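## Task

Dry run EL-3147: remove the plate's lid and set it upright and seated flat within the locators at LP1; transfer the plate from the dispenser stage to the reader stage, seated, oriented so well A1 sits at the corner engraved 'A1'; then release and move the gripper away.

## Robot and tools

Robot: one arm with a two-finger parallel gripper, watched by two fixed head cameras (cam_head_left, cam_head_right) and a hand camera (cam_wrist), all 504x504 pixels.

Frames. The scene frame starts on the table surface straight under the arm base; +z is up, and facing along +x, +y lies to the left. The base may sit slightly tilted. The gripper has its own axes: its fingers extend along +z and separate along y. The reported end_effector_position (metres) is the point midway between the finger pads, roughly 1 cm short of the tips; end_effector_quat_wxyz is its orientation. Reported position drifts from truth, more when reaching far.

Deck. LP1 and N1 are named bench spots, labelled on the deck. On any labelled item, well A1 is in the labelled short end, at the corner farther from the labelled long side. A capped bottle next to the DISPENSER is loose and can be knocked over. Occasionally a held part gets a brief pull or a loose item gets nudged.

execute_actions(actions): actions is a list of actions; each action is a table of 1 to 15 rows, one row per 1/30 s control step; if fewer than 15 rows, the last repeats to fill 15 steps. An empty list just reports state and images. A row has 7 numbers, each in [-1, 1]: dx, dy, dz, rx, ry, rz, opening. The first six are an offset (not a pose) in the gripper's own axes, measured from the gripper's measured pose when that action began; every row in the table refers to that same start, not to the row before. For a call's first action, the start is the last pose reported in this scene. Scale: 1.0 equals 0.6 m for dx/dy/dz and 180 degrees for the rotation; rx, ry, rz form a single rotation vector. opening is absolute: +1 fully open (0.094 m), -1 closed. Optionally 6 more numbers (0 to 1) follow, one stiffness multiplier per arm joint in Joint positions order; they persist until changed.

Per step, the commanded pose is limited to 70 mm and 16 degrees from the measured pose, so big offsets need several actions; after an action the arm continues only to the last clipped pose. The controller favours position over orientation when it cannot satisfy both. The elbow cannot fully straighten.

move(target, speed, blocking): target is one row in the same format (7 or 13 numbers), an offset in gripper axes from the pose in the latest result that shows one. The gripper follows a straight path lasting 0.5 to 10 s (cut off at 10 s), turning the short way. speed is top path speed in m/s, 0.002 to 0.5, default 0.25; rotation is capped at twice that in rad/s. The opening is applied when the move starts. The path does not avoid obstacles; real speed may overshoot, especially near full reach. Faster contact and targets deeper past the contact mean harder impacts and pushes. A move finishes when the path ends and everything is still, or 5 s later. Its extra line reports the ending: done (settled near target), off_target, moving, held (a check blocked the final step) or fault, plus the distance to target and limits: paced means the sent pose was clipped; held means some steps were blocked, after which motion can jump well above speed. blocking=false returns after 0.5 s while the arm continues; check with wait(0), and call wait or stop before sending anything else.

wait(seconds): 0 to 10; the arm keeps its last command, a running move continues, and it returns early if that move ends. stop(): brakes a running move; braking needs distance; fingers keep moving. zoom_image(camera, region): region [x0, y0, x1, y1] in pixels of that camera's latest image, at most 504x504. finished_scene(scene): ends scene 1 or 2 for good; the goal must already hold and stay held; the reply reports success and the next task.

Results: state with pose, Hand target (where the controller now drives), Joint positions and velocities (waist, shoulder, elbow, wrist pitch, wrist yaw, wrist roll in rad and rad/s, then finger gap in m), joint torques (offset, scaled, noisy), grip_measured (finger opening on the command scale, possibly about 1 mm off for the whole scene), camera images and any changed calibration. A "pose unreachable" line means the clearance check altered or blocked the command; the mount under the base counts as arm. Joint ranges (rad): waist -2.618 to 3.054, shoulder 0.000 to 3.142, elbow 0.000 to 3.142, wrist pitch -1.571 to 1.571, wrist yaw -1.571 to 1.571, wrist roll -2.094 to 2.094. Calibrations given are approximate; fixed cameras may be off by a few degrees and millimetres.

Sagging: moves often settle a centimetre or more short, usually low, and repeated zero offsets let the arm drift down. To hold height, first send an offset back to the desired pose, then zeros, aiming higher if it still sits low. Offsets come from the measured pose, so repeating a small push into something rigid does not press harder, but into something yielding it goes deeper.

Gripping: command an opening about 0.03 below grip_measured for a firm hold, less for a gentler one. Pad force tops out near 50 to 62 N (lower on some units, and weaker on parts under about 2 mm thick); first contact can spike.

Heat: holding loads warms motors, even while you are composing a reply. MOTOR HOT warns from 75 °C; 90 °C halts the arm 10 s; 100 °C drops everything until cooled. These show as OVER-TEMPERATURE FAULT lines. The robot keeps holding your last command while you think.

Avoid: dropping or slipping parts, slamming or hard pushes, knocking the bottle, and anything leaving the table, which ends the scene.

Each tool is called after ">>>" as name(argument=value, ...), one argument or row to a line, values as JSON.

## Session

>>> execute_actions(
  actions=[],
)

Scene clock: 0.00 s.
end_effector_position=(+0.1877, +0.0105, +0.2782) grip_measured=+1.000 end_effector_quat_wxyz=(+0.040, +0.144, +0.988, -0.041)
Joint positions: [ 0.866  1.348  0.743 -1.176  0.578  1.124  0.094]
Joint velocities: [-0.007 -0.007 -0.002 -0.022  0.037  0.051  0.   ]
Joint torques (N m, as the arm reports them, + toward a larger angle): no reading
Hand target: +0.190, +0.011, +0.281; +0.046, +0.144, +0.988, -0.039
Joint stiffness scale: [1. 1. 1. 1. 1. 1.]
camera_calibration (this result's frames):
cam_wrist: T_world_to_cam=[[-0.282824, -0.956916, 0.0657502, 0.0398292], [-0.82109, 0.276973, 0.499097, 0.0170642], [-0.495805, 0.08717, -0.864048, 0.457292], [0, 0, 0, 1]] pos_world=[0.252004, -0.00647524, 0.383987]

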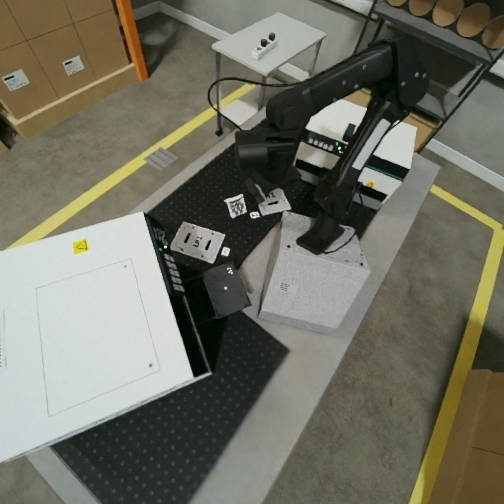

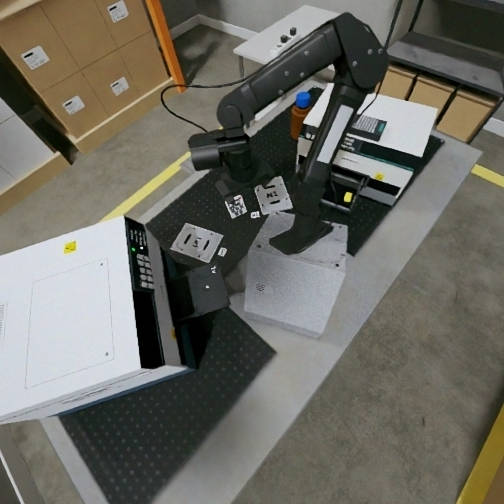

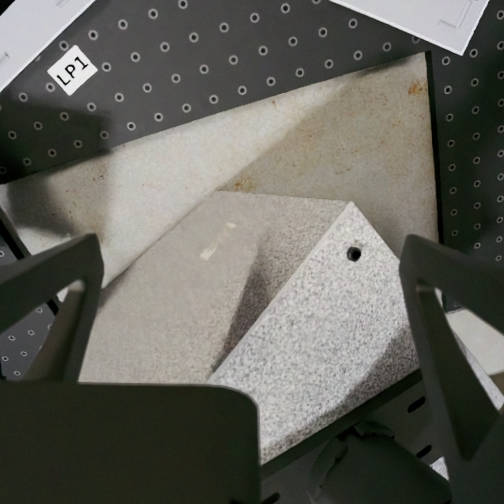

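>>> zoom_image(
  camera="cam_head_right",
  region=[290, 130, 420, 240],
)

>>> zoom_image(
  camera="cam_head_left",
  region=[280, 130, 410, 240],
)

>>> zoom_image(
  camera="cam_head_right",
  region=[150, 210, 270, 330],
)

>>> zoom_image(
  camera="cam_head_left",
  region=[155, 210, 275, 330],
)

Region (290, 130, 420, 240) of cam_head_right's 504x504 image, scaled by 3.877, with more detail than that image has; it fills the top 426 rows of this view, and the rest is white.

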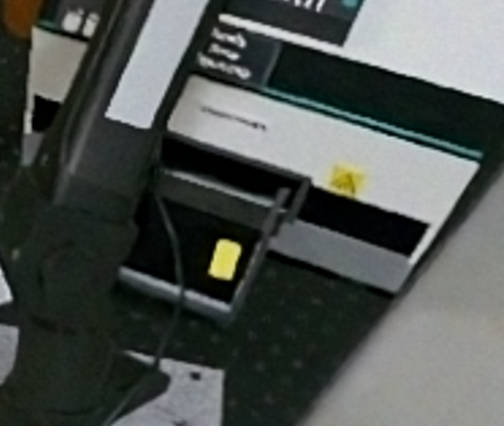

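Region (280, 130, 410, 240) of cam_head_left's 504x504 image, scaled by 3.877, with more detail than that image has; it fills the top 426 rows of this view, and the rest is white.

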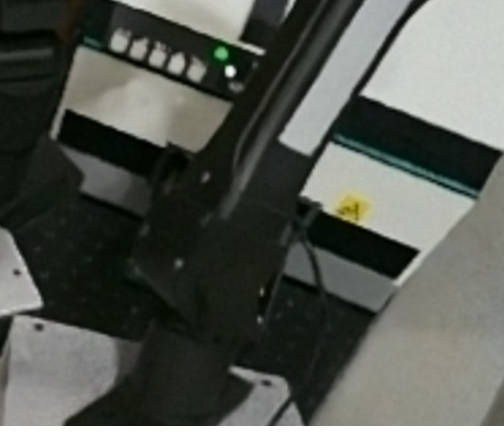

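Region (150, 210, 270, 330) of cam_head_right's 504x504 image, scaled by 4.200, with more detail than that image has.

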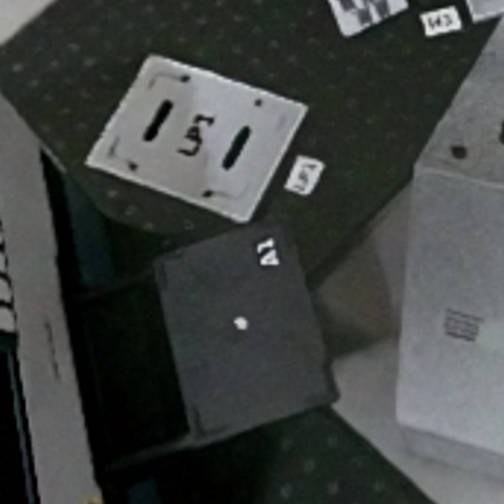

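Region (155, 210, 275, 330) of cam_head_left's 504x504 image, scaled by 4.200, with more detail than that image has.

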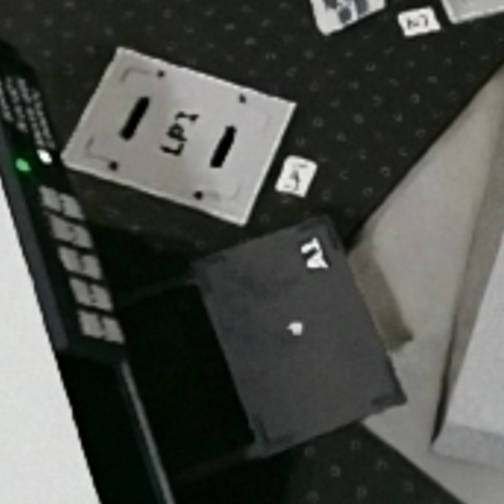

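>>> move(
  target=[-0.1637, -0.2601, 0.07, -0.029, 0.023, -0.1777, 1],
  speed=0.35,
)

Scene clock: 67.67 s.
end_effector_position=(+0.2319, -0.1682, +0.2559) grip_measured=+1.000 end_effector_quat_wxyz=(-0.004, -0.138, +0.990, -0.003)
Joint positions: [-0.198  1.154  0.917 -0.997  0.378 -0.628  0.094]
Joint velocities: [-0.012 -0.012  0.002 -0.007 -0.007 -0.007  0.   ]
Joint torques (N m, as the arm reports them, + toward a larger angle): [ 0.48 -2.75  6.92  0.56 -0.08  0.  ]
Hand target: +0.240, -0.173, +0.258; +0.004, -0.134, +0.991, -0.003
Off the commanded pose: 0.008 m, 1 deg.
Joint stiffness scale: [1. 1. 1. 1. 1. 1.]
move: done
camera_calibration (this result's frames):
cam_wrist: T_world_to_cam=[[0.279047, -0.960277, -0.000673205, -0.230996], [-0.77947, -0.226916, 0.583897, -0.00212659], [-0.560856, -0.16241, -0.811827, 0.435194], [0, 0, 0, 1]] pos_world=[0.306882, -0.151623, 0.354389]

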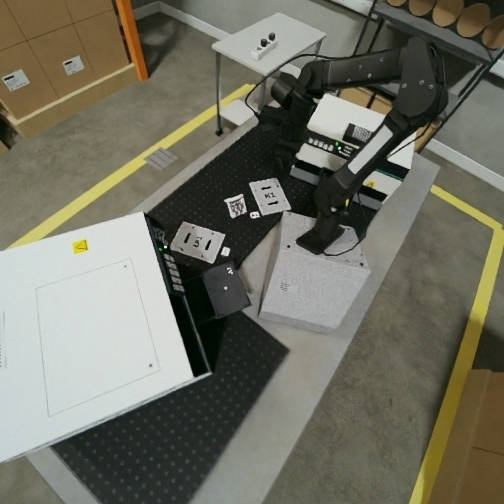

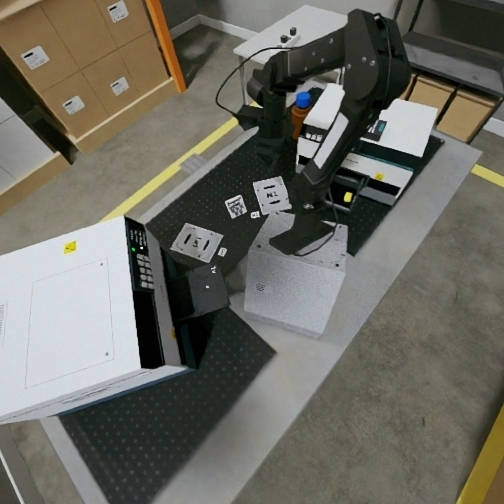

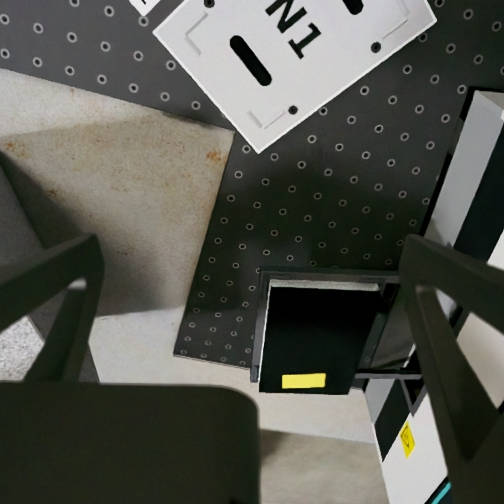

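>>> zoom_image(
  camera="cam_wrist",
  region=[240, 255, 410, 405],
)

Region (240, 255, 410, 405) of cam_wrist's 504x504 image, scaled by 2.965, with more detail than that image has; it fills the top 445 rows of this view, and the rest is white.

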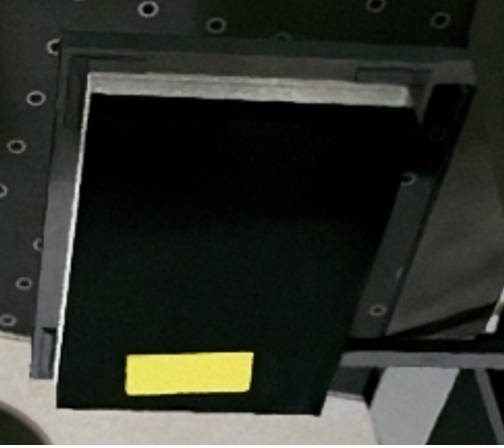

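>>> move(
  target=[0.3145, -0.102, 0.118, -0.0015, -0.0028, 0.0172, 1],
  speed=0.3,
)

Scene clock: 111.73 s.
end_effector_position=(+0.0654, -0.2758, +0.1894) grip_measured=+1.000 end_effector_quat_wxyz=(-0.003, -0.116, +0.993, -0.003)
Joint positions: [-1.348  1.128  0.708 -0.666 -0.133 -1.635  0.094]
Joint velocities: [-0.002 -0.007  0.007  0.066 -0.081 -0.022  0.   ]
Joint torques (N m, as the arm reports them, + toward a larger angle): [-1.29 -3.17  5.39  0.56 -0.08 -0.05]
Hand target: +0.064, -0.281, +0.189; -0.000, -0.113, +0.994, -0.006
Off the commanded pose: 0.004 m, 1 deg.
Joint stiffness scale: [1. 1. 1. 1. 1. 1.]
move: done
camera_calibration (this result's frames):
cam_wrist: T_world_to_cam=[[0.234832, -0.972036, 0.000233111, -0.288485], [-0.790419, -0.190816, 0.582088, -0.106521], [-0.565766, -0.136877, -0.813126, 0.277918], [0, 0, 0, 1]] pos_world=[0.140785, -0.262703, 0.288054]

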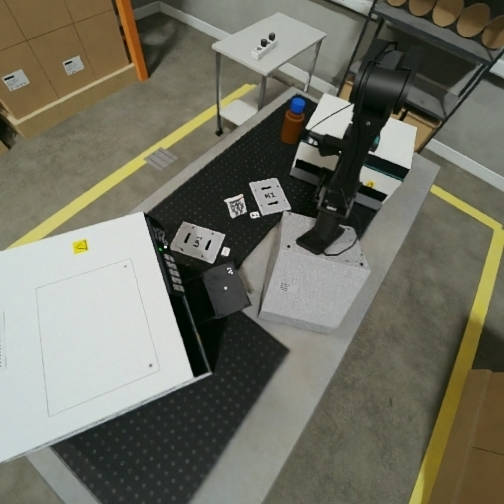

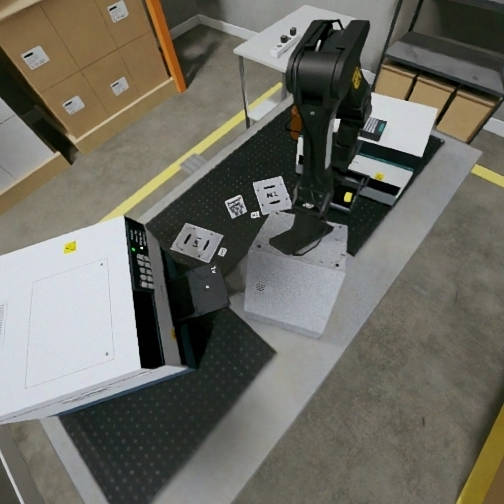

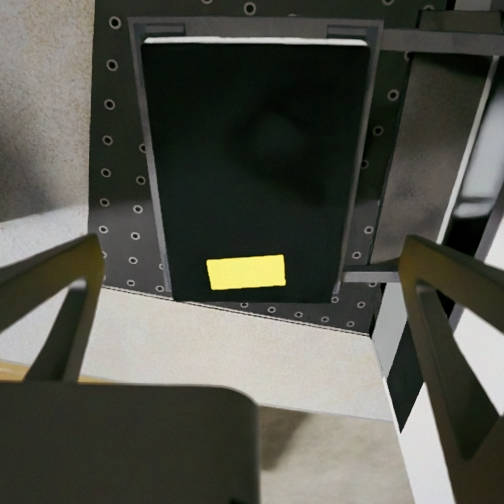

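>>> zoom_image(
  camera="cam_wrist",
  region=[120, 10, 390, 90],
)

>>> zoom_image(
  camera="cam_wrist",
  region=[150, 240, 360, 320],
)

Region (120, 10, 390, 90) of cam_wrist's 504x504 image, scaled by 1.867, with more detail than that image has; it fills the top 149 rows of this view, and the rest is white.

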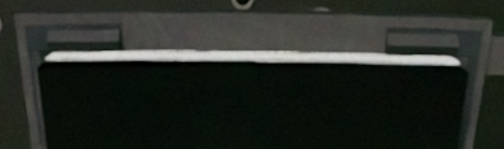

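Region (150, 240, 360, 320) of cam_wrist's 504x504 image, scaled by 2.400, with more detail than that image has; it fills the top 192 rows of this view, and the rest is white.

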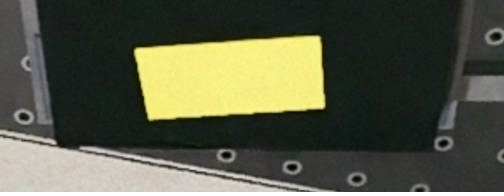

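>>> move(
  target=[0.0167, -0.008, 0.08, -0.0017, -0.002, 0.005, 1],
  speed=0.12,
)

Scene clock: 129.90 s.
end_effector_position=(+0.0595, -0.2883, +0.1458) grip_measured=+1.000 end_effector_quat_wxyz=(-0.003, -0.114, +0.993, -0.008)
Joint positions: [-1.356  1.303  0.671 -0.444 -0.137 -1.637  0.094]
Joint velocities: [-0.012 -0.002  0.002 -0.051  0.007 -0.007  0.   ]
Joint torques (N m, as the arm reports them, + toward a larger angle): [-1.45 -4.13  2.85  0.56 -0.11 -0.01]
Hand target: +0.056, -0.283, +0.141; -0.001, -0.108, +0.994, +0.000
Off the commanded pose: 0.007 m, 1 deg.
Joint stiffness scale: [1. 1. 1. 1. 1. 1.]
move: done
camera_calibration (this result's frames):
cam_wrist: T_world_to_cam=[[0.231242, -0.972834, 0.0110452, -0.300812], [-0.792403, -0.181742, 0.582294, -0.0854812], [-0.564468, -0.143403, -0.812903, 0.235537], [0, 0, 0, 1]] pos_world=[0.134778, -0.274399, 0.244567]

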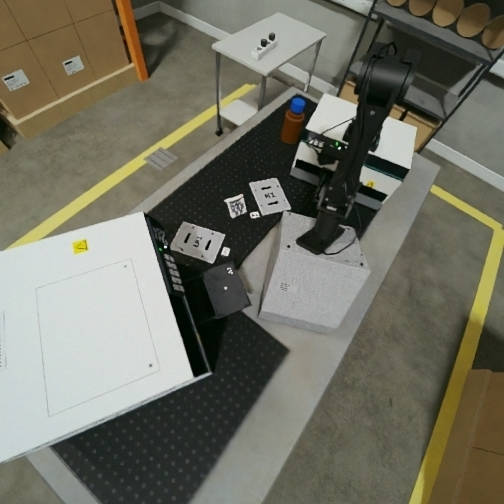

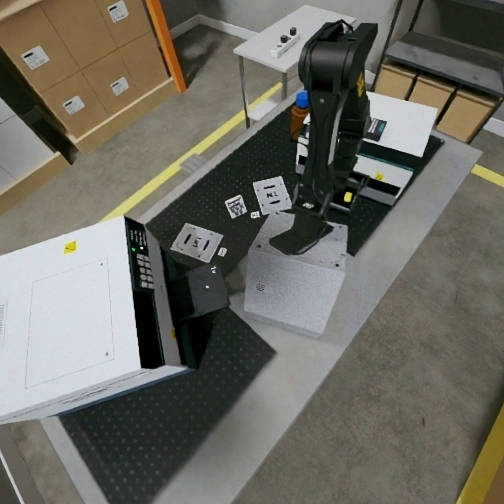

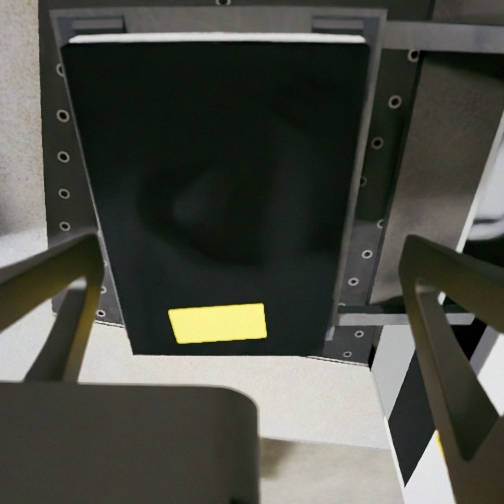

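>>> zoom_image(
  camera="cam_wrist",
  region=[40, 0, 140, 80],
)

>>> zoom_image(
  camera="cam_wrist",
  region=[300, 0, 400, 80],
)

>>> zoom_image(
  camera="cam_wrist",
  region=[110, 300, 350, 370],
)

Region (40, 0, 140, 80) of cam_wrist's 504x504 image, scaled by 5.040, with more detail than that image has; it fills the top 403 rows of this view, and the rest is white.

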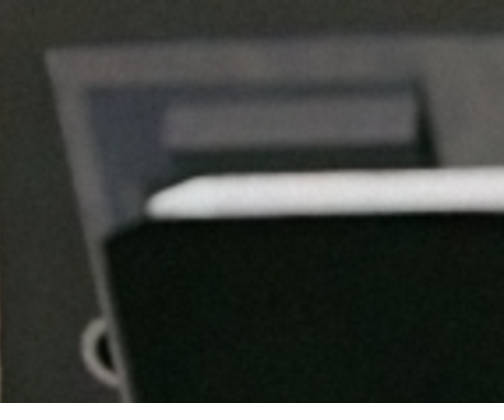

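Region (300, 0, 400, 80) of cam_wrist's 504x504 image, scaled by 5.040, with more detail than that image has; it fills the top 403 rows of this view, and the rest is white.

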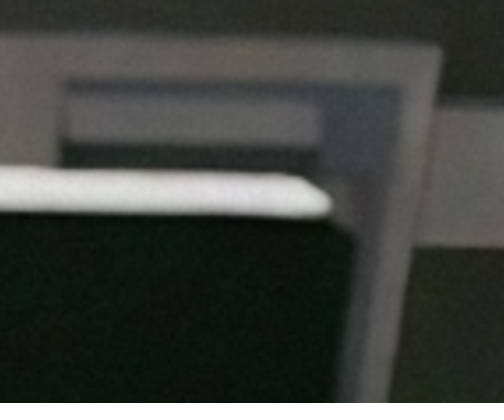

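Region (110, 300, 350, 370) of cam_wrist's 504x504 image, scaled by 2.100, with more detail than that image has; it fills the top 147 rows of this view, and the rest is white.

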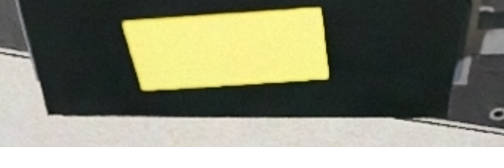

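>>> execute_actions(
  actions=[
    [[0.0037,0.0115,0.0075,-0.005,-0.002,0.002,1],[0.0037,0.013,0.008,-0.005,-0.002,0.002,1],[0.0037,0.0145,0.0085,-0.005,-0.002,0.002,1],[0.0037,0.016,0.009,-0.005,-0.002,0.002,1],[0.0037,0.0175,0.0095,-0.005,-0.002,0.002,1],[0.0037,0.019,0.010,-0.005,-0.002,0.002,1],[0.0037,0.0205,0.0105,-0.005,-0.002,0.002,1],[0.0037,0.022,0.011,-0.005,-0.002,0.002,1],[0.0037,0.0235,0.0115,-0.005,-0.002,0.002,1],[0.0037,0.025,0.012,-0.005,-0.002,0.002,1],[0.0037,0.0263,0.0125,-0.005,-0.002,0.002,1]],
  ],
)

>>> wait(
  seconds=0.3,
)

Scene clock: 151.40 s.
end_effector_position=(+0.0566, -0.2754, +0.1394) grip_measured=+1.000 end_effector_quat_wxyz=(-0.003, -0.114, +0.993, +0.002)
Joint positions: [-1.356  1.303  0.629 -0.423 -0.138 -1.64   0.094]
Joint velocities: [ 0.012  0.007  0.007  0.007  0.007 -0.051  0.   ]
Joint torques (N m, as the arm reports them, + toward a larger angle): [-1.34 -5.2   2.42  0.61 -0.11 -0.03]
Hand target: +0.054, -0.274, +0.138; -0.001, -0.111, +0.994, -0.000
Off the commanded pose: 0.004 m, 1 deg.
Joint stiffness scale: [1. 1. 1. 1. 1. 1.]
camera_calibration (this result's frames):
cam_wrist: T_world_to_cam=[[0.231711, -0.97274, -0.00928083, -0.28471], [-0.790632, -0.193873, 0.580787, -0.0849392], [-0.566754, -0.127237, -0.814003, 0.235173], [0, 0, 0, 1]] pos_world=[0.1321, -0.263494, 0.238121]

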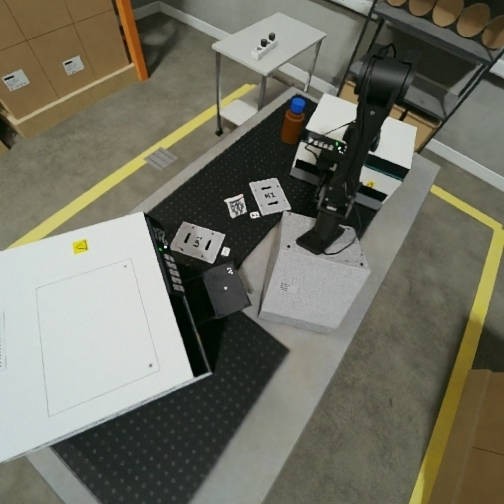

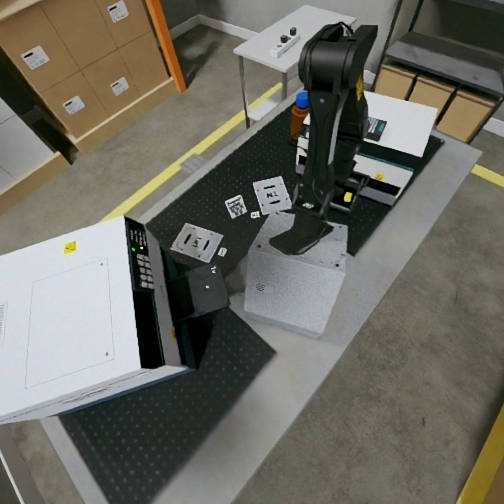

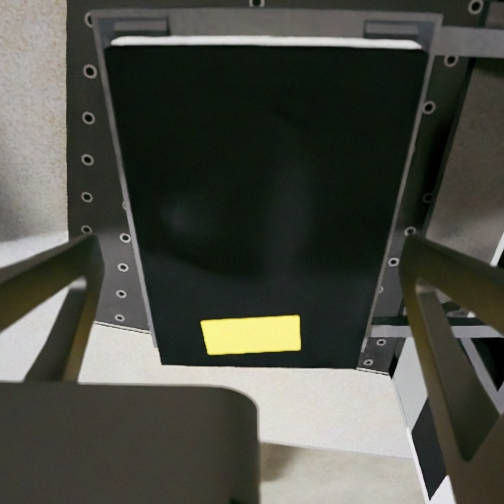

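Scene clock: 151.70 s.
end_effector_position=(+0.0568, -0.2772, +0.1393) grip_measured=+1.000 end_effector_quat_wxyz=(-0.003, -0.115, +0.993, -0.002)
Joint positions: [-1.356  1.303  0.629 -0.416 -0.138 -1.64   0.094]
Joint velocities: [-0.002  0.007  0.007 -0.022 -0.051 -0.007  0.   ]
Joint torques (N m, as the arm reports them, + toward a larger angle): [-1.41 -5.32  2.52  0.58 -0.08 -0.01]
Hand target: +0.054, -0.274, +0.138; -0.001, -0.111, +0.994, -0.000
Off the commanded pose: 0.005 m, 1 deg.
Joint stiffness scale: [1. 1. 1. 1. 1. 1.]
wait: 0.30 s; at rest by 0.17 s
camera_calibration (this result's frames):
cam_wrist: T_world_to_cam=[[0.232729, -0.972539, -0.00212787, -0.287494], [-0.791096, -0.190581, 0.581246, -0.0841806], [-0.56569, -0.133589, -0.813725, 0.233248], [0, 0, 0, 1]] pos_world=[0.132259, -0.264483, 0.238117]

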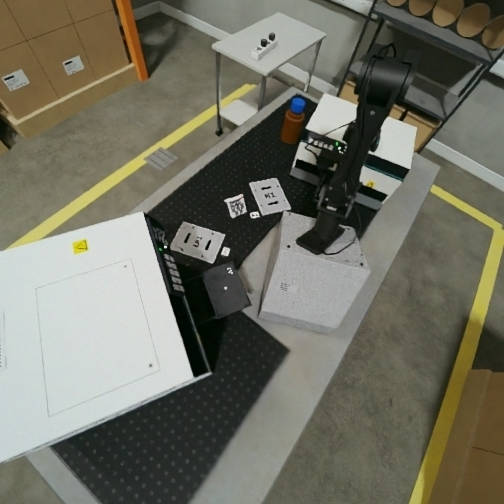

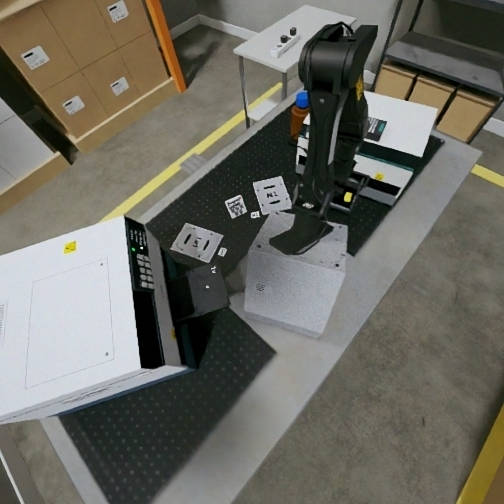

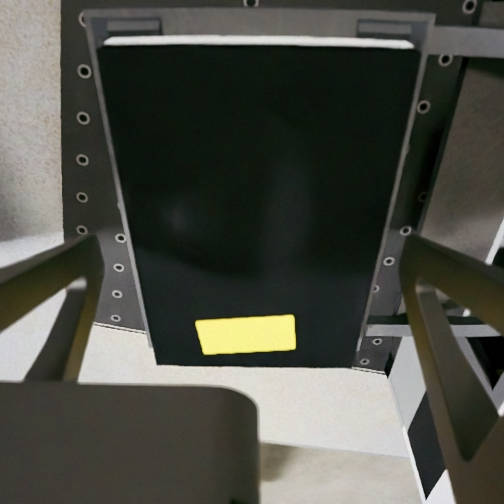

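>>> execute_actions(
  actions=[
    [[0.0035,0.007,0.004,-0.001,-0.002,0.003,1],[0.0035,0.007,0.006,-0.001,-0.002,0.003,1],[0.0035,0.007,0.008,-0.001,-0.002,0.003,1],[0.0035,0.007,0.010,-0.001,-0.002,0.003,1],[0.0035,0.007,0.012,-0.001,-0.002,0.003,1],[0.0035,0.007,0.014,-0.001,-0.002,0.003,1],[0.0035,0.007,0.016,-0.001,-0.002,0.003,1],[0.0035,0.007,0.018,-0.001,-0.002,0.003,1],[0.0035,0.007,0.020,-0.001,-0.002,0.003,1],[0.0035,0.007,0.022,-0.001,-0.002,0.003,1],[0.0035,0.007,0.024,-0.001,-0.002,0.003,1],[0.0035,0.007,0.026,-0.001,-0.002,0.003,1],[0.0035,0.007,0.028,-0.001,-0.002,0.003,1]],
  ],
)

>>> wait(
  seconds=0.4,
)

Scene clock: 159.07 s.
end_effector_position=(+0.0559, -0.2796, +0.1294) grip_measured=+1.000 end_effector_quat_wxyz=(-0.003, -0.115, +0.993, -0.007)
Joint positions: [-1.356  1.342  0.617 -0.353 -0.138 -1.641  0.094]
Joint velocities: [-0.022  0.115 -0.066  0.081 -0.022  0.125  0.   ]
Joint torques (N m, as the arm reports them, + toward a larger angle): [-0.85 -4.39  2.31  0.65 -0.06  0.09]
Hand target: +0.054, -0.273, +0.123; -0.000, -0.110, +0.994, +0.001
Off the commanded pose: 0.009 m, 1 deg.
Joint stiffness scale: [1. 1. 1. 1. 1. 1.]
camera_calibration (this result's frames):
cam_wrist: T_world_to_cam=[[0.234639, -0.972043, 0.00881469, -0.291051], [-0.791954, -0.185894, 0.581595, -0.0783606], [-0.563696, -0.143446, -0.813431, 0.221395], [0, 0, 0, 1]] pos_world=[0.131033, -0.265722, 0.228229]

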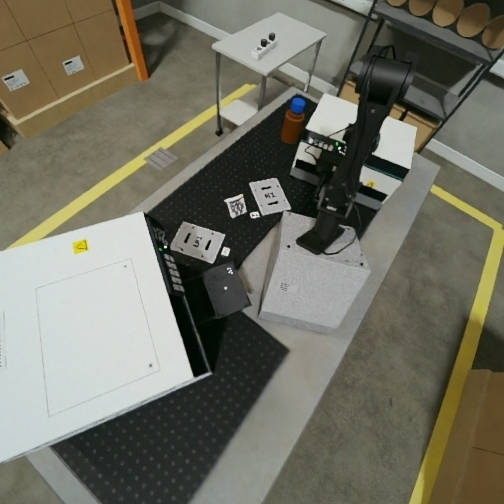

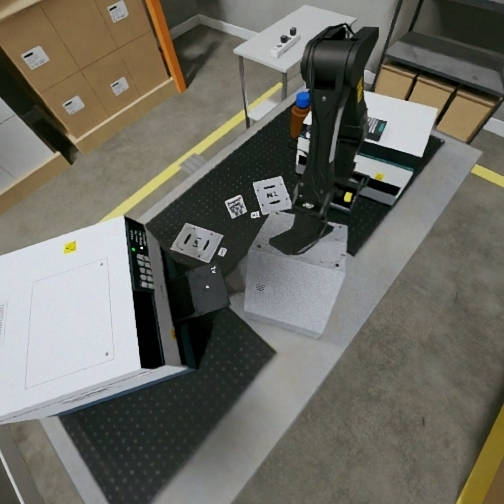

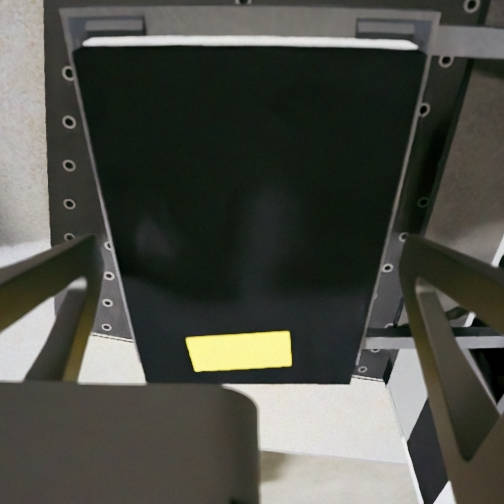

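Scene clock: 159.47 s.
end_effector_position=(+0.0558, -0.2809, +0.1280) grip_measured=+1.000 end_effector_quat_wxyz=(-0.002, -0.116, +0.993, -0.010)
Joint positions: [-1.356  1.347  0.614 -0.339 -0.138 -1.641  0.094]
Joint velocities: [-0.002  0.002 -0.012  0.007  0.066  0.022  0.   ]
Joint torques (N m, as the arm reports them, + toward a larger angle): [-0.79 -4.05  2.37  0.6  -0.06  0.08]
Hand target: +0.054, -0.273, +0.123; -0.000, -0.110, +0.994, +0.000
Off the commanded pose: 0.009 m, 1 deg.
Joint stiffness scale: [1. 1. 1. 1. 1. 1.]
wait: 0.40 s; at rest by 0.33 s
camera_calibration (this result's frames):
cam_wrist: T_world_to_cam=[[0.235531, -0.971748, 0.0152129, -0.293009], [-0.792376, -0.182945, 0.581954, -0.0769597], [-0.56273, -0.149123, -0.813079, 0.218353], [0, 0, 0, 1]] pos_world=[0.130906, -0.266249, 0.226783]

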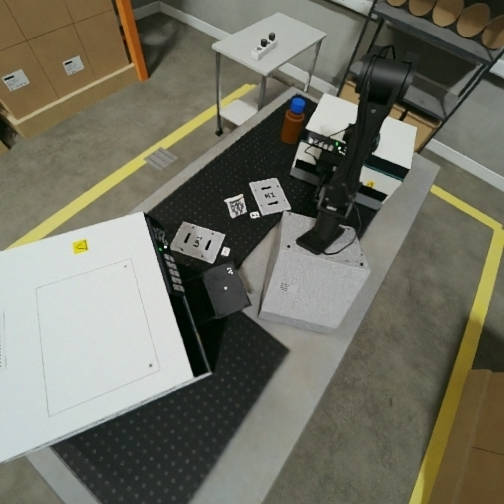

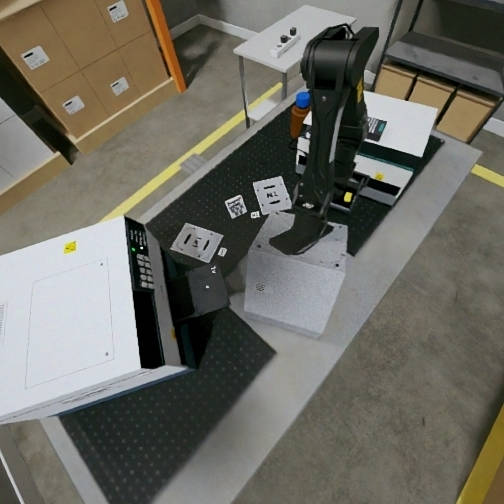

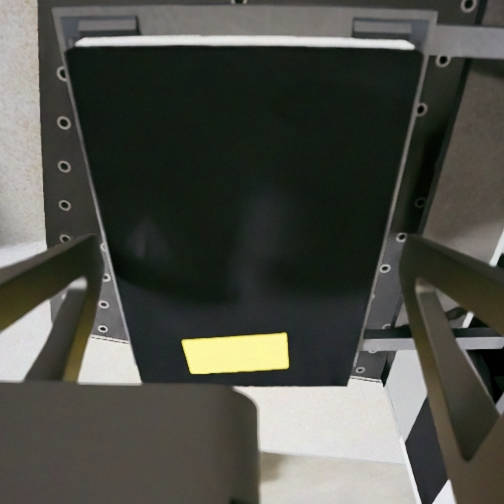

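>>> execute_actions(
  actions=[
    [[0.001,0.0135,0.0095,-0.007,-0.0015,0.0035,1],[0.001,0.014,0.010,-0.0075,-0.0015,0.0035,1],[0.001,0.0145,0.0106,-0.008,-0.0015,0.0035,1],[0.001,0.015,0.0112,-0.0085,-0.0015,0.0035,1],[0.0012,0.0155,0.0118,-0.009,-0.0015,0.0035,0.97],[0.0014,0.016,0.0124,-0.0095,-0.0015,0.0035,0.95],[0.0016,0.0165,0.013,-0.010,-0.0015,0.0035,0.93],[0.0018,0.017,0.0136,-0.0105,-0.0015,0.0035,0.92],[0.002,0.0174,0.0142,-0.011,-0.0015,0.0035,0.92]],
  ],
)

>>> wait(
  seconds=0.3,
)

Scene clock: 174.20 s.
end_effector_position=(+0.0550, -0.2787, +0.1246) grip_measured=+0.922 end_effector_quat_wxyz=(-0.003, -0.115, +0.993, -0.004)
Joint positions: [-1.356  1.363  0.614 -0.334 -0.138 -1.641  0.09 ]
Joint velocities: [-0.002 -0.007 -0.002 -0.007 -0.022  0.007 -0.001]
Joint torques (N m, as the arm reports them, + toward a larger angle): [-0.85 -4.17  2.28  0.59 -0.04  0.04]
Hand target: +0.052, -0.271, +0.120; -0.002, -0.110, +0.994, +0.007
Off the commanded pose: 0.010 m, 1 deg.
Joint stiffness scale: [1. 1. 1. 1. 1. 1.]
camera_calibration (this result's frames):
cam_wrist: T_world_to_cam=[[0.233847, -0.972268, 0.00316851, -0.28921], [-0.791584, -0.188495, 0.581261, -0.0767444], [-0.564545, -0.138434, -0.813711, 0.218559], [0, 0, 0, 1]] pos_world=[0.130268, -0.265399, 0.223369]

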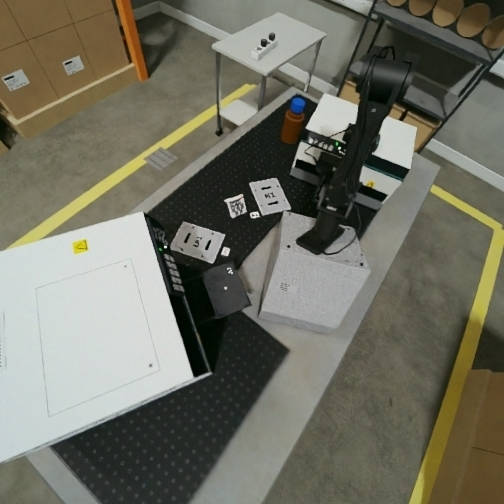

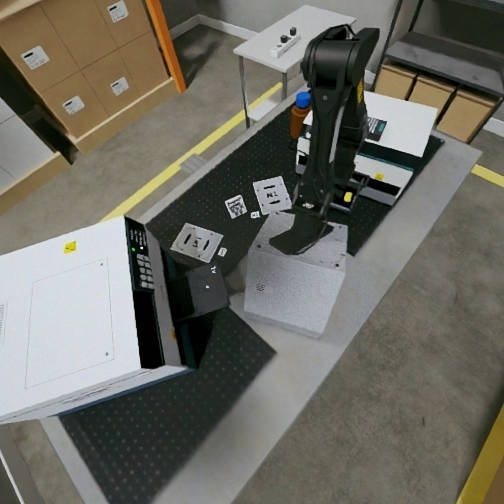

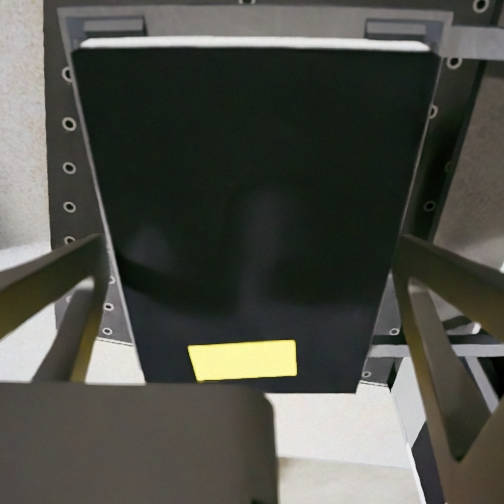

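Scene clock: 174.50 s.
end_effector_position=(+0.0550, -0.2787, +0.1246) grip_measured=+0.922 end_effector_quat_wxyz=(-0.003, -0.115, +0.993, -0.004)
Joint positions: [-1.356  1.363  0.614 -0.334 -0.138 -1.641  0.09 ]
Joint velocities: [ 0.012 -0.007 -0.002 -0.007 -0.037 -0.022  0.001]
Joint torques (N m, as the arm reports them, + toward a larger angle): [-0.92 -4.04  2.4   0.58 -0.04  0.07]
Hand target: +0.052, -0.271, +0.120; -0.002, -0.110, +0.994, +0.007
Off the commanded pose: 0.010 m, 1 deg.
Joint stiffness scale: [1. 1. 1. 1. 1. 1.]
wait: 0.30 s; at rest by 0.17 s
camera_calibration (this result's frames):
cam_wrist: T_world_to_cam=[[0.233847, -0.972268, 0.00316851, -0.28921], [-0.791584, -0.188495, 0.581261, -0.0767444], [-0.564545, -0.138434, -0.813711, 0.218559], [0, 0, 0, 1]] pos_world=[0.130268, -0.265399, 0.223369]

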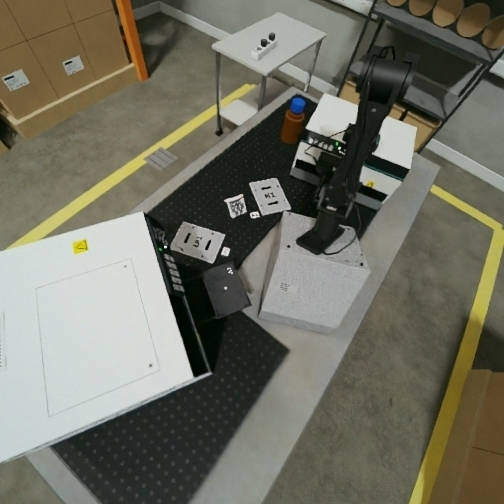

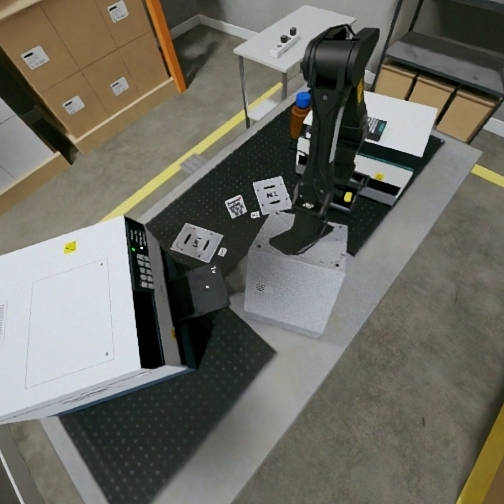

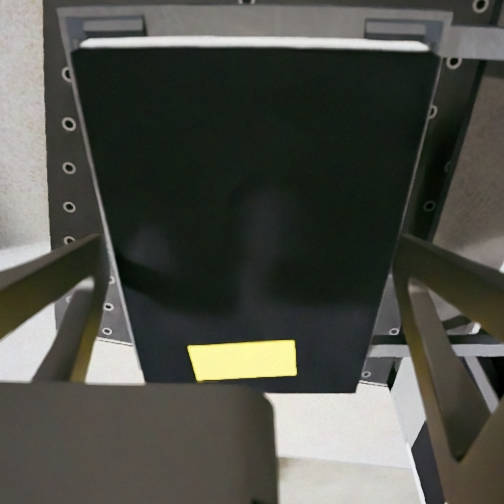

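>>> execute_actions(
  actions=[
    [[0.001,0.012,0.007,-0.006,0,0.002,0.90],[0.001,0.010,0.006,-0.005,0,0.002,0.88],[0.001,0.008,0.005,-0.004,0,0.002,0.86],[0.001,0.006,0.004,-0.003,0,0.002,0.84],[0.001,0.004,0.003,-0.002,0,0.002,0.82],[0.0,0.002,0.002,-0.001,0,0.002,0.81],[0.0,0.0,0.001,0,0,0.002,0.80],[0,0,0,0,0,0.002,0.79],[0,0,0,0,0,0.002,0.78],[0,0,0,0,0,0.002,0.77],[0,0,0,0,0,0.002,0.76],[0,0,0,0,0,0.002,0.75],[0,0,0,0,0,0.002,0.74]],
  ],
)

Scene clock: 179.00 s.
end_effector_position=(+0.0549, -0.2788, +0.1246) grip_measured=+0.763 end_effector_quat_wxyz=(-0.003, -0.115, +0.993, -0.004)
Joint positions: [-1.356  1.363  0.614 -0.334 -0.138 -1.639  0.083]
Joint velocities: [-0.002 -0.002  0.012  0.022 -0.022 -0.095 -0.   ]
Joint torques (N m, as the arm reports them, + toward a larger angle): [-0.47 -5.17  3.32  0.54 -0.01  0.06]
Hand target: +0.055, -0.279, +0.125; -0.003, -0.112, +0.994, -0.004
Off the commanded pose: 0.000 m, 0 deg.
Joint stiffness scale: [1. 1. 1. 1. 1. 1.]
camera_calibration (this result's frames):
cam_wrist: T_world_to_cam=[[0.232785, -0.972522, 0.00352408, -0.289355], [-0.791611, -0.187374, 0.581586, -0.0765324], [-0.564945, -0.138174, -0.813477, 0.218582], [0, 0, 0, 1]] pos_world=[0.13026, -0.265542, 0.223341]

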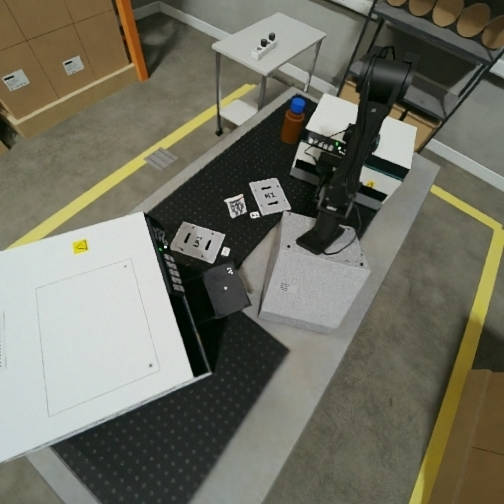

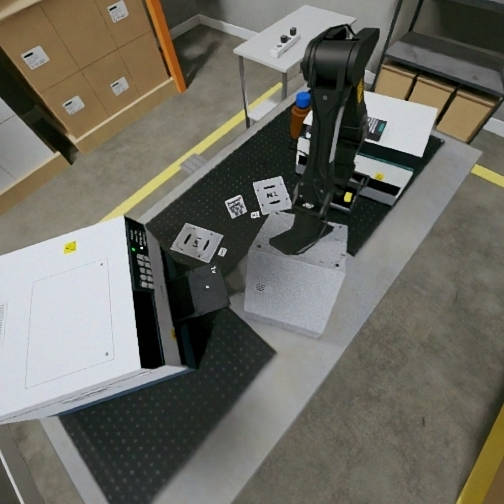

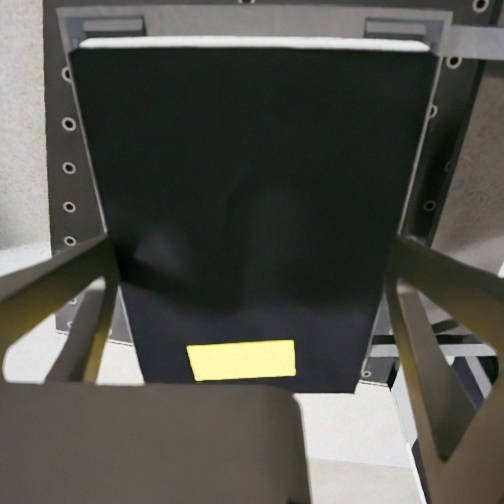

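>>> execute_actions(
  actions=[
    [[0,0.001,-0.002,-0.001,0,0.002,0.735],[0,0.002,-0.004,-0.002,0,0.002,0.735],[0,0.0025,-0.006,-0.002,0,0.002,0.735],[0,0.0025,-0.008,-0.002,0,0.002,0.735],[0,0.002,-0.010,-0.002,0,0.002,0.735],[0,0.001,-0.012,-0.0015,0,0.002,0.735],[0,0.0,-0.014,-0.001,0,0.002,0.735],[0,-0.001,-0.0165,-0.0005,0,0.002,0.735],[0,-0.002,-0.019,0,0,0.002,0.735],[0,-0.0035,-0.022,0.0005,0,0.002,0.735],[0,-0.005,-0.025,0.001,0,0.002,0.735],[0,-0.0065,-0.028,0.0015,0,0.002,0.735],[0,-0.008,-0.031,0.002,0,0.002,0.735],[0,-0.0095,-0.034,0.0025,0,0.002,0.735],[0,-0.011,-0.037,0.003,0,0.002,0.735]],
  ],
)

>>> move(
  target=[0, -0.01, -0.10, 0, 0, 0, 0.735],
  speed=0.15,
)

Scene clock: 195.33 s.
end_effector_position=(+0.0557, -0.2753, +0.1334) grip_measured=+0.763 end_effector_quat_wxyz=(-0.003, -0.114, +0.993, -0.000)
Joint positions: [-1.356  1.323  0.618 -0.387 -0.138 -1.639  0.083]
Joint velocities: [ 0.012 -0.134  0.12  -0.3   -0.007 -0.051  0.   ]
Joint torques (N m, as the arm reports them, + toward a larger angle): [-1.19 -6.9   5.4   0.4  -0.01  0.01]
Hand target: +0.057, -0.285, +0.146; -0.003, -0.112, +0.994, -0.010
Off the commanded pose: 0.017 m, 1 deg.
Joint stiffness scale: [1. 1. 1. 1. 1. 1.]
camera_calibration (this result's frames):
cam_wrist: T_world_to_cam=[[0.231559, -0.972807, -0.00513494, -0.28504], [-0.791047, -0.191362, 0.581056, -0.0814874], [-0.566238, -0.130487, -0.813847, 0.228889], [0, 0, 0, 1]] pos_world=[0.131149, -0.263015, 0.232166]

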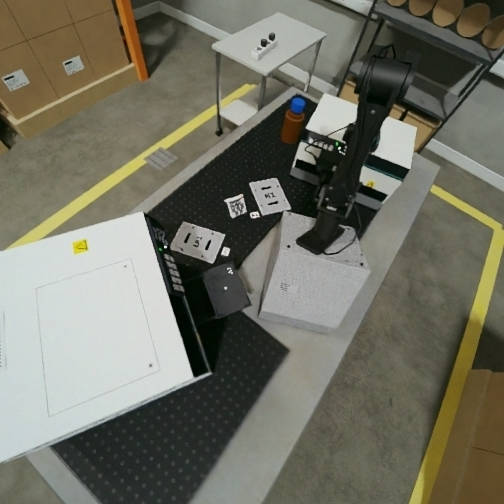

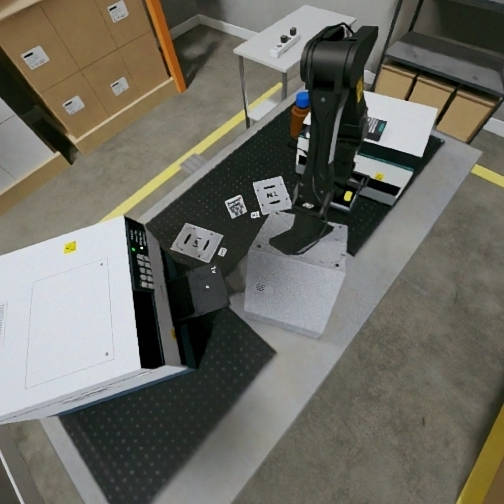

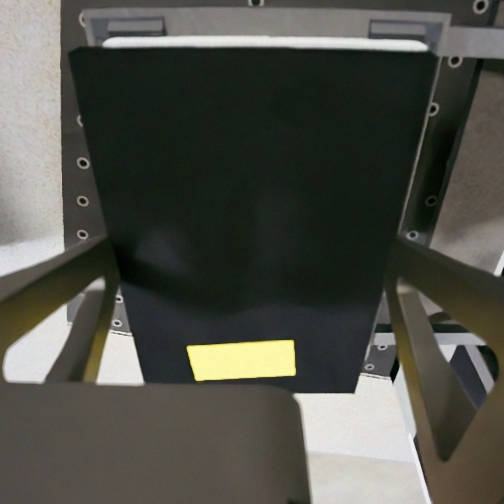

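Scene clock: 196.43 s.
end_effector_position=(+0.0578, -0.2747, +0.1849) grip_measured=+0.763 end_effector_quat_wxyz=(-0.006, -0.116, +0.993, +0.010)
Joint positions: [-1.379  1.161  0.716 -0.671 -0.143 -1.668  0.083]
Joint velocities: [ 0.012  0.012  0.002 -0.007  0.022  0.007  0.001]
Joint torques (N m, as the arm reports them, + toward a larger angle): [-1.32 -6.08  5.86  0.24 -0.05 -0.05]
Hand target: +0.058, -0.281, +0.194; -0.003, -0.114, +0.993, -0.001
Off the commanded pose: 0.011 m, 1 deg.
Joint stiffness scale: [1. 1. 1. 1. 1. 1.]
move: off_target
camera_calibration (this result's frames):
cam_wrist: T_world_to_cam=[[0.235746, -0.971444, -0.0268292, -0.280541], [-0.785504, -0.206733, 0.583305, -0.114598], [-0.572195, -0.116437, -0.81181, 0.275906], [0, 0, 0, 1]] pos_world=[0.133991, -0.264096, 0.283302]

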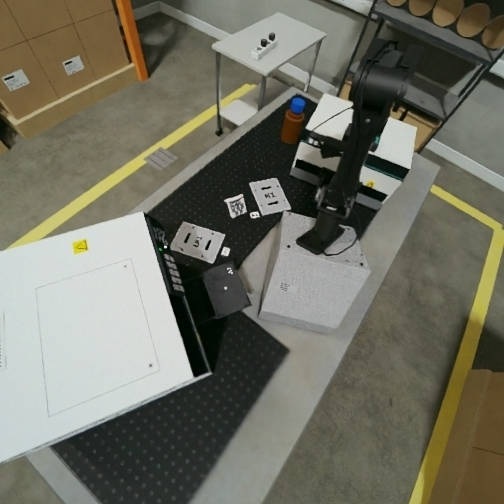

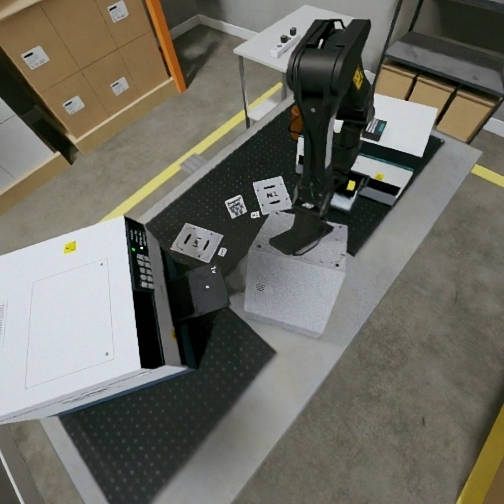

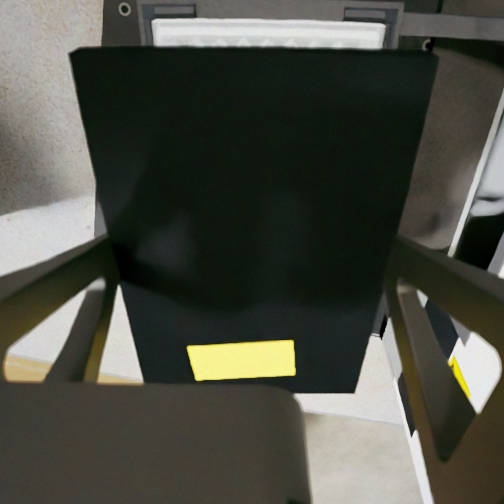

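>>> move(
  target=[-0.384, 0.088, 0.0, 0.0068, -0.003, -0.0317, 0.735],
  speed=0.4,
)

Scene clock: 215.07 s.
end_effector_position=(+0.2654, -0.1700, +0.1795) grip_measured=+0.763 end_effector_quat_wxyz=(-0.000, -0.161, +0.987, +0.006)
Joint positions: [-0.286  1.416  0.863 -0.652  0.329 -0.762  0.083]
Joint velocities: [-0.002 -0.007  0.002 -0.037  0.051 -0.022  0.   ]
Joint torques (N m, as the arm reports them, + toward a larger angle): [ 2.63 -4.43  6.03  0.28  0.02  0.13]
Hand target: +0.272, -0.169, +0.182; +0.001, -0.164, +0.986, +0.006
Off the commanded pose: 0.006 m, 1 deg.
Joint stiffness scale: [1. 1. 1. 1. 1. 1.]
move: done
camera_calibration (this result's frames):
cam_wrist: T_world_to_cam=[[0.323543, -0.946081, -0.0158414, -0.248863], [-0.771011, -0.273303, 0.575194, 0.0595236], [-0.548509, -0.173886, -0.817864, 0.387545], [0, 0, 0, 1]] pos_world=[0.338983, -0.151788, 0.278779]

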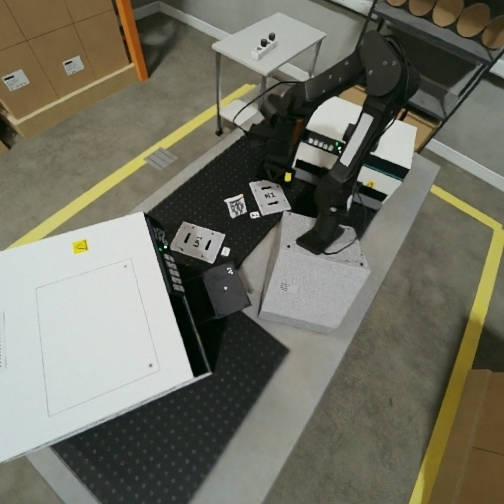

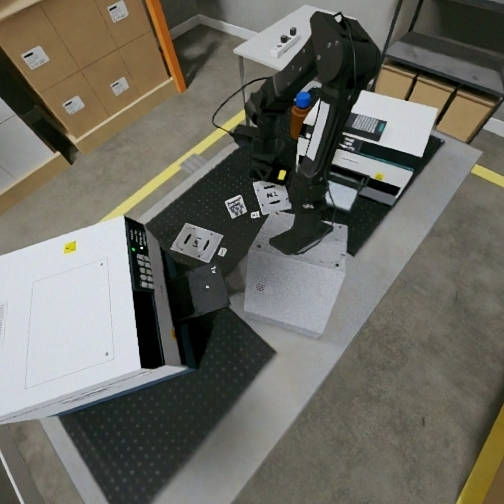

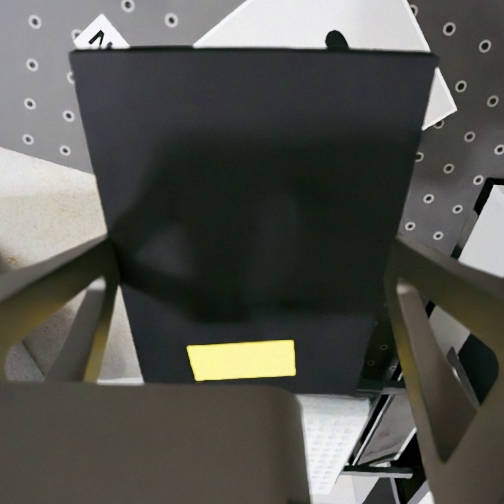

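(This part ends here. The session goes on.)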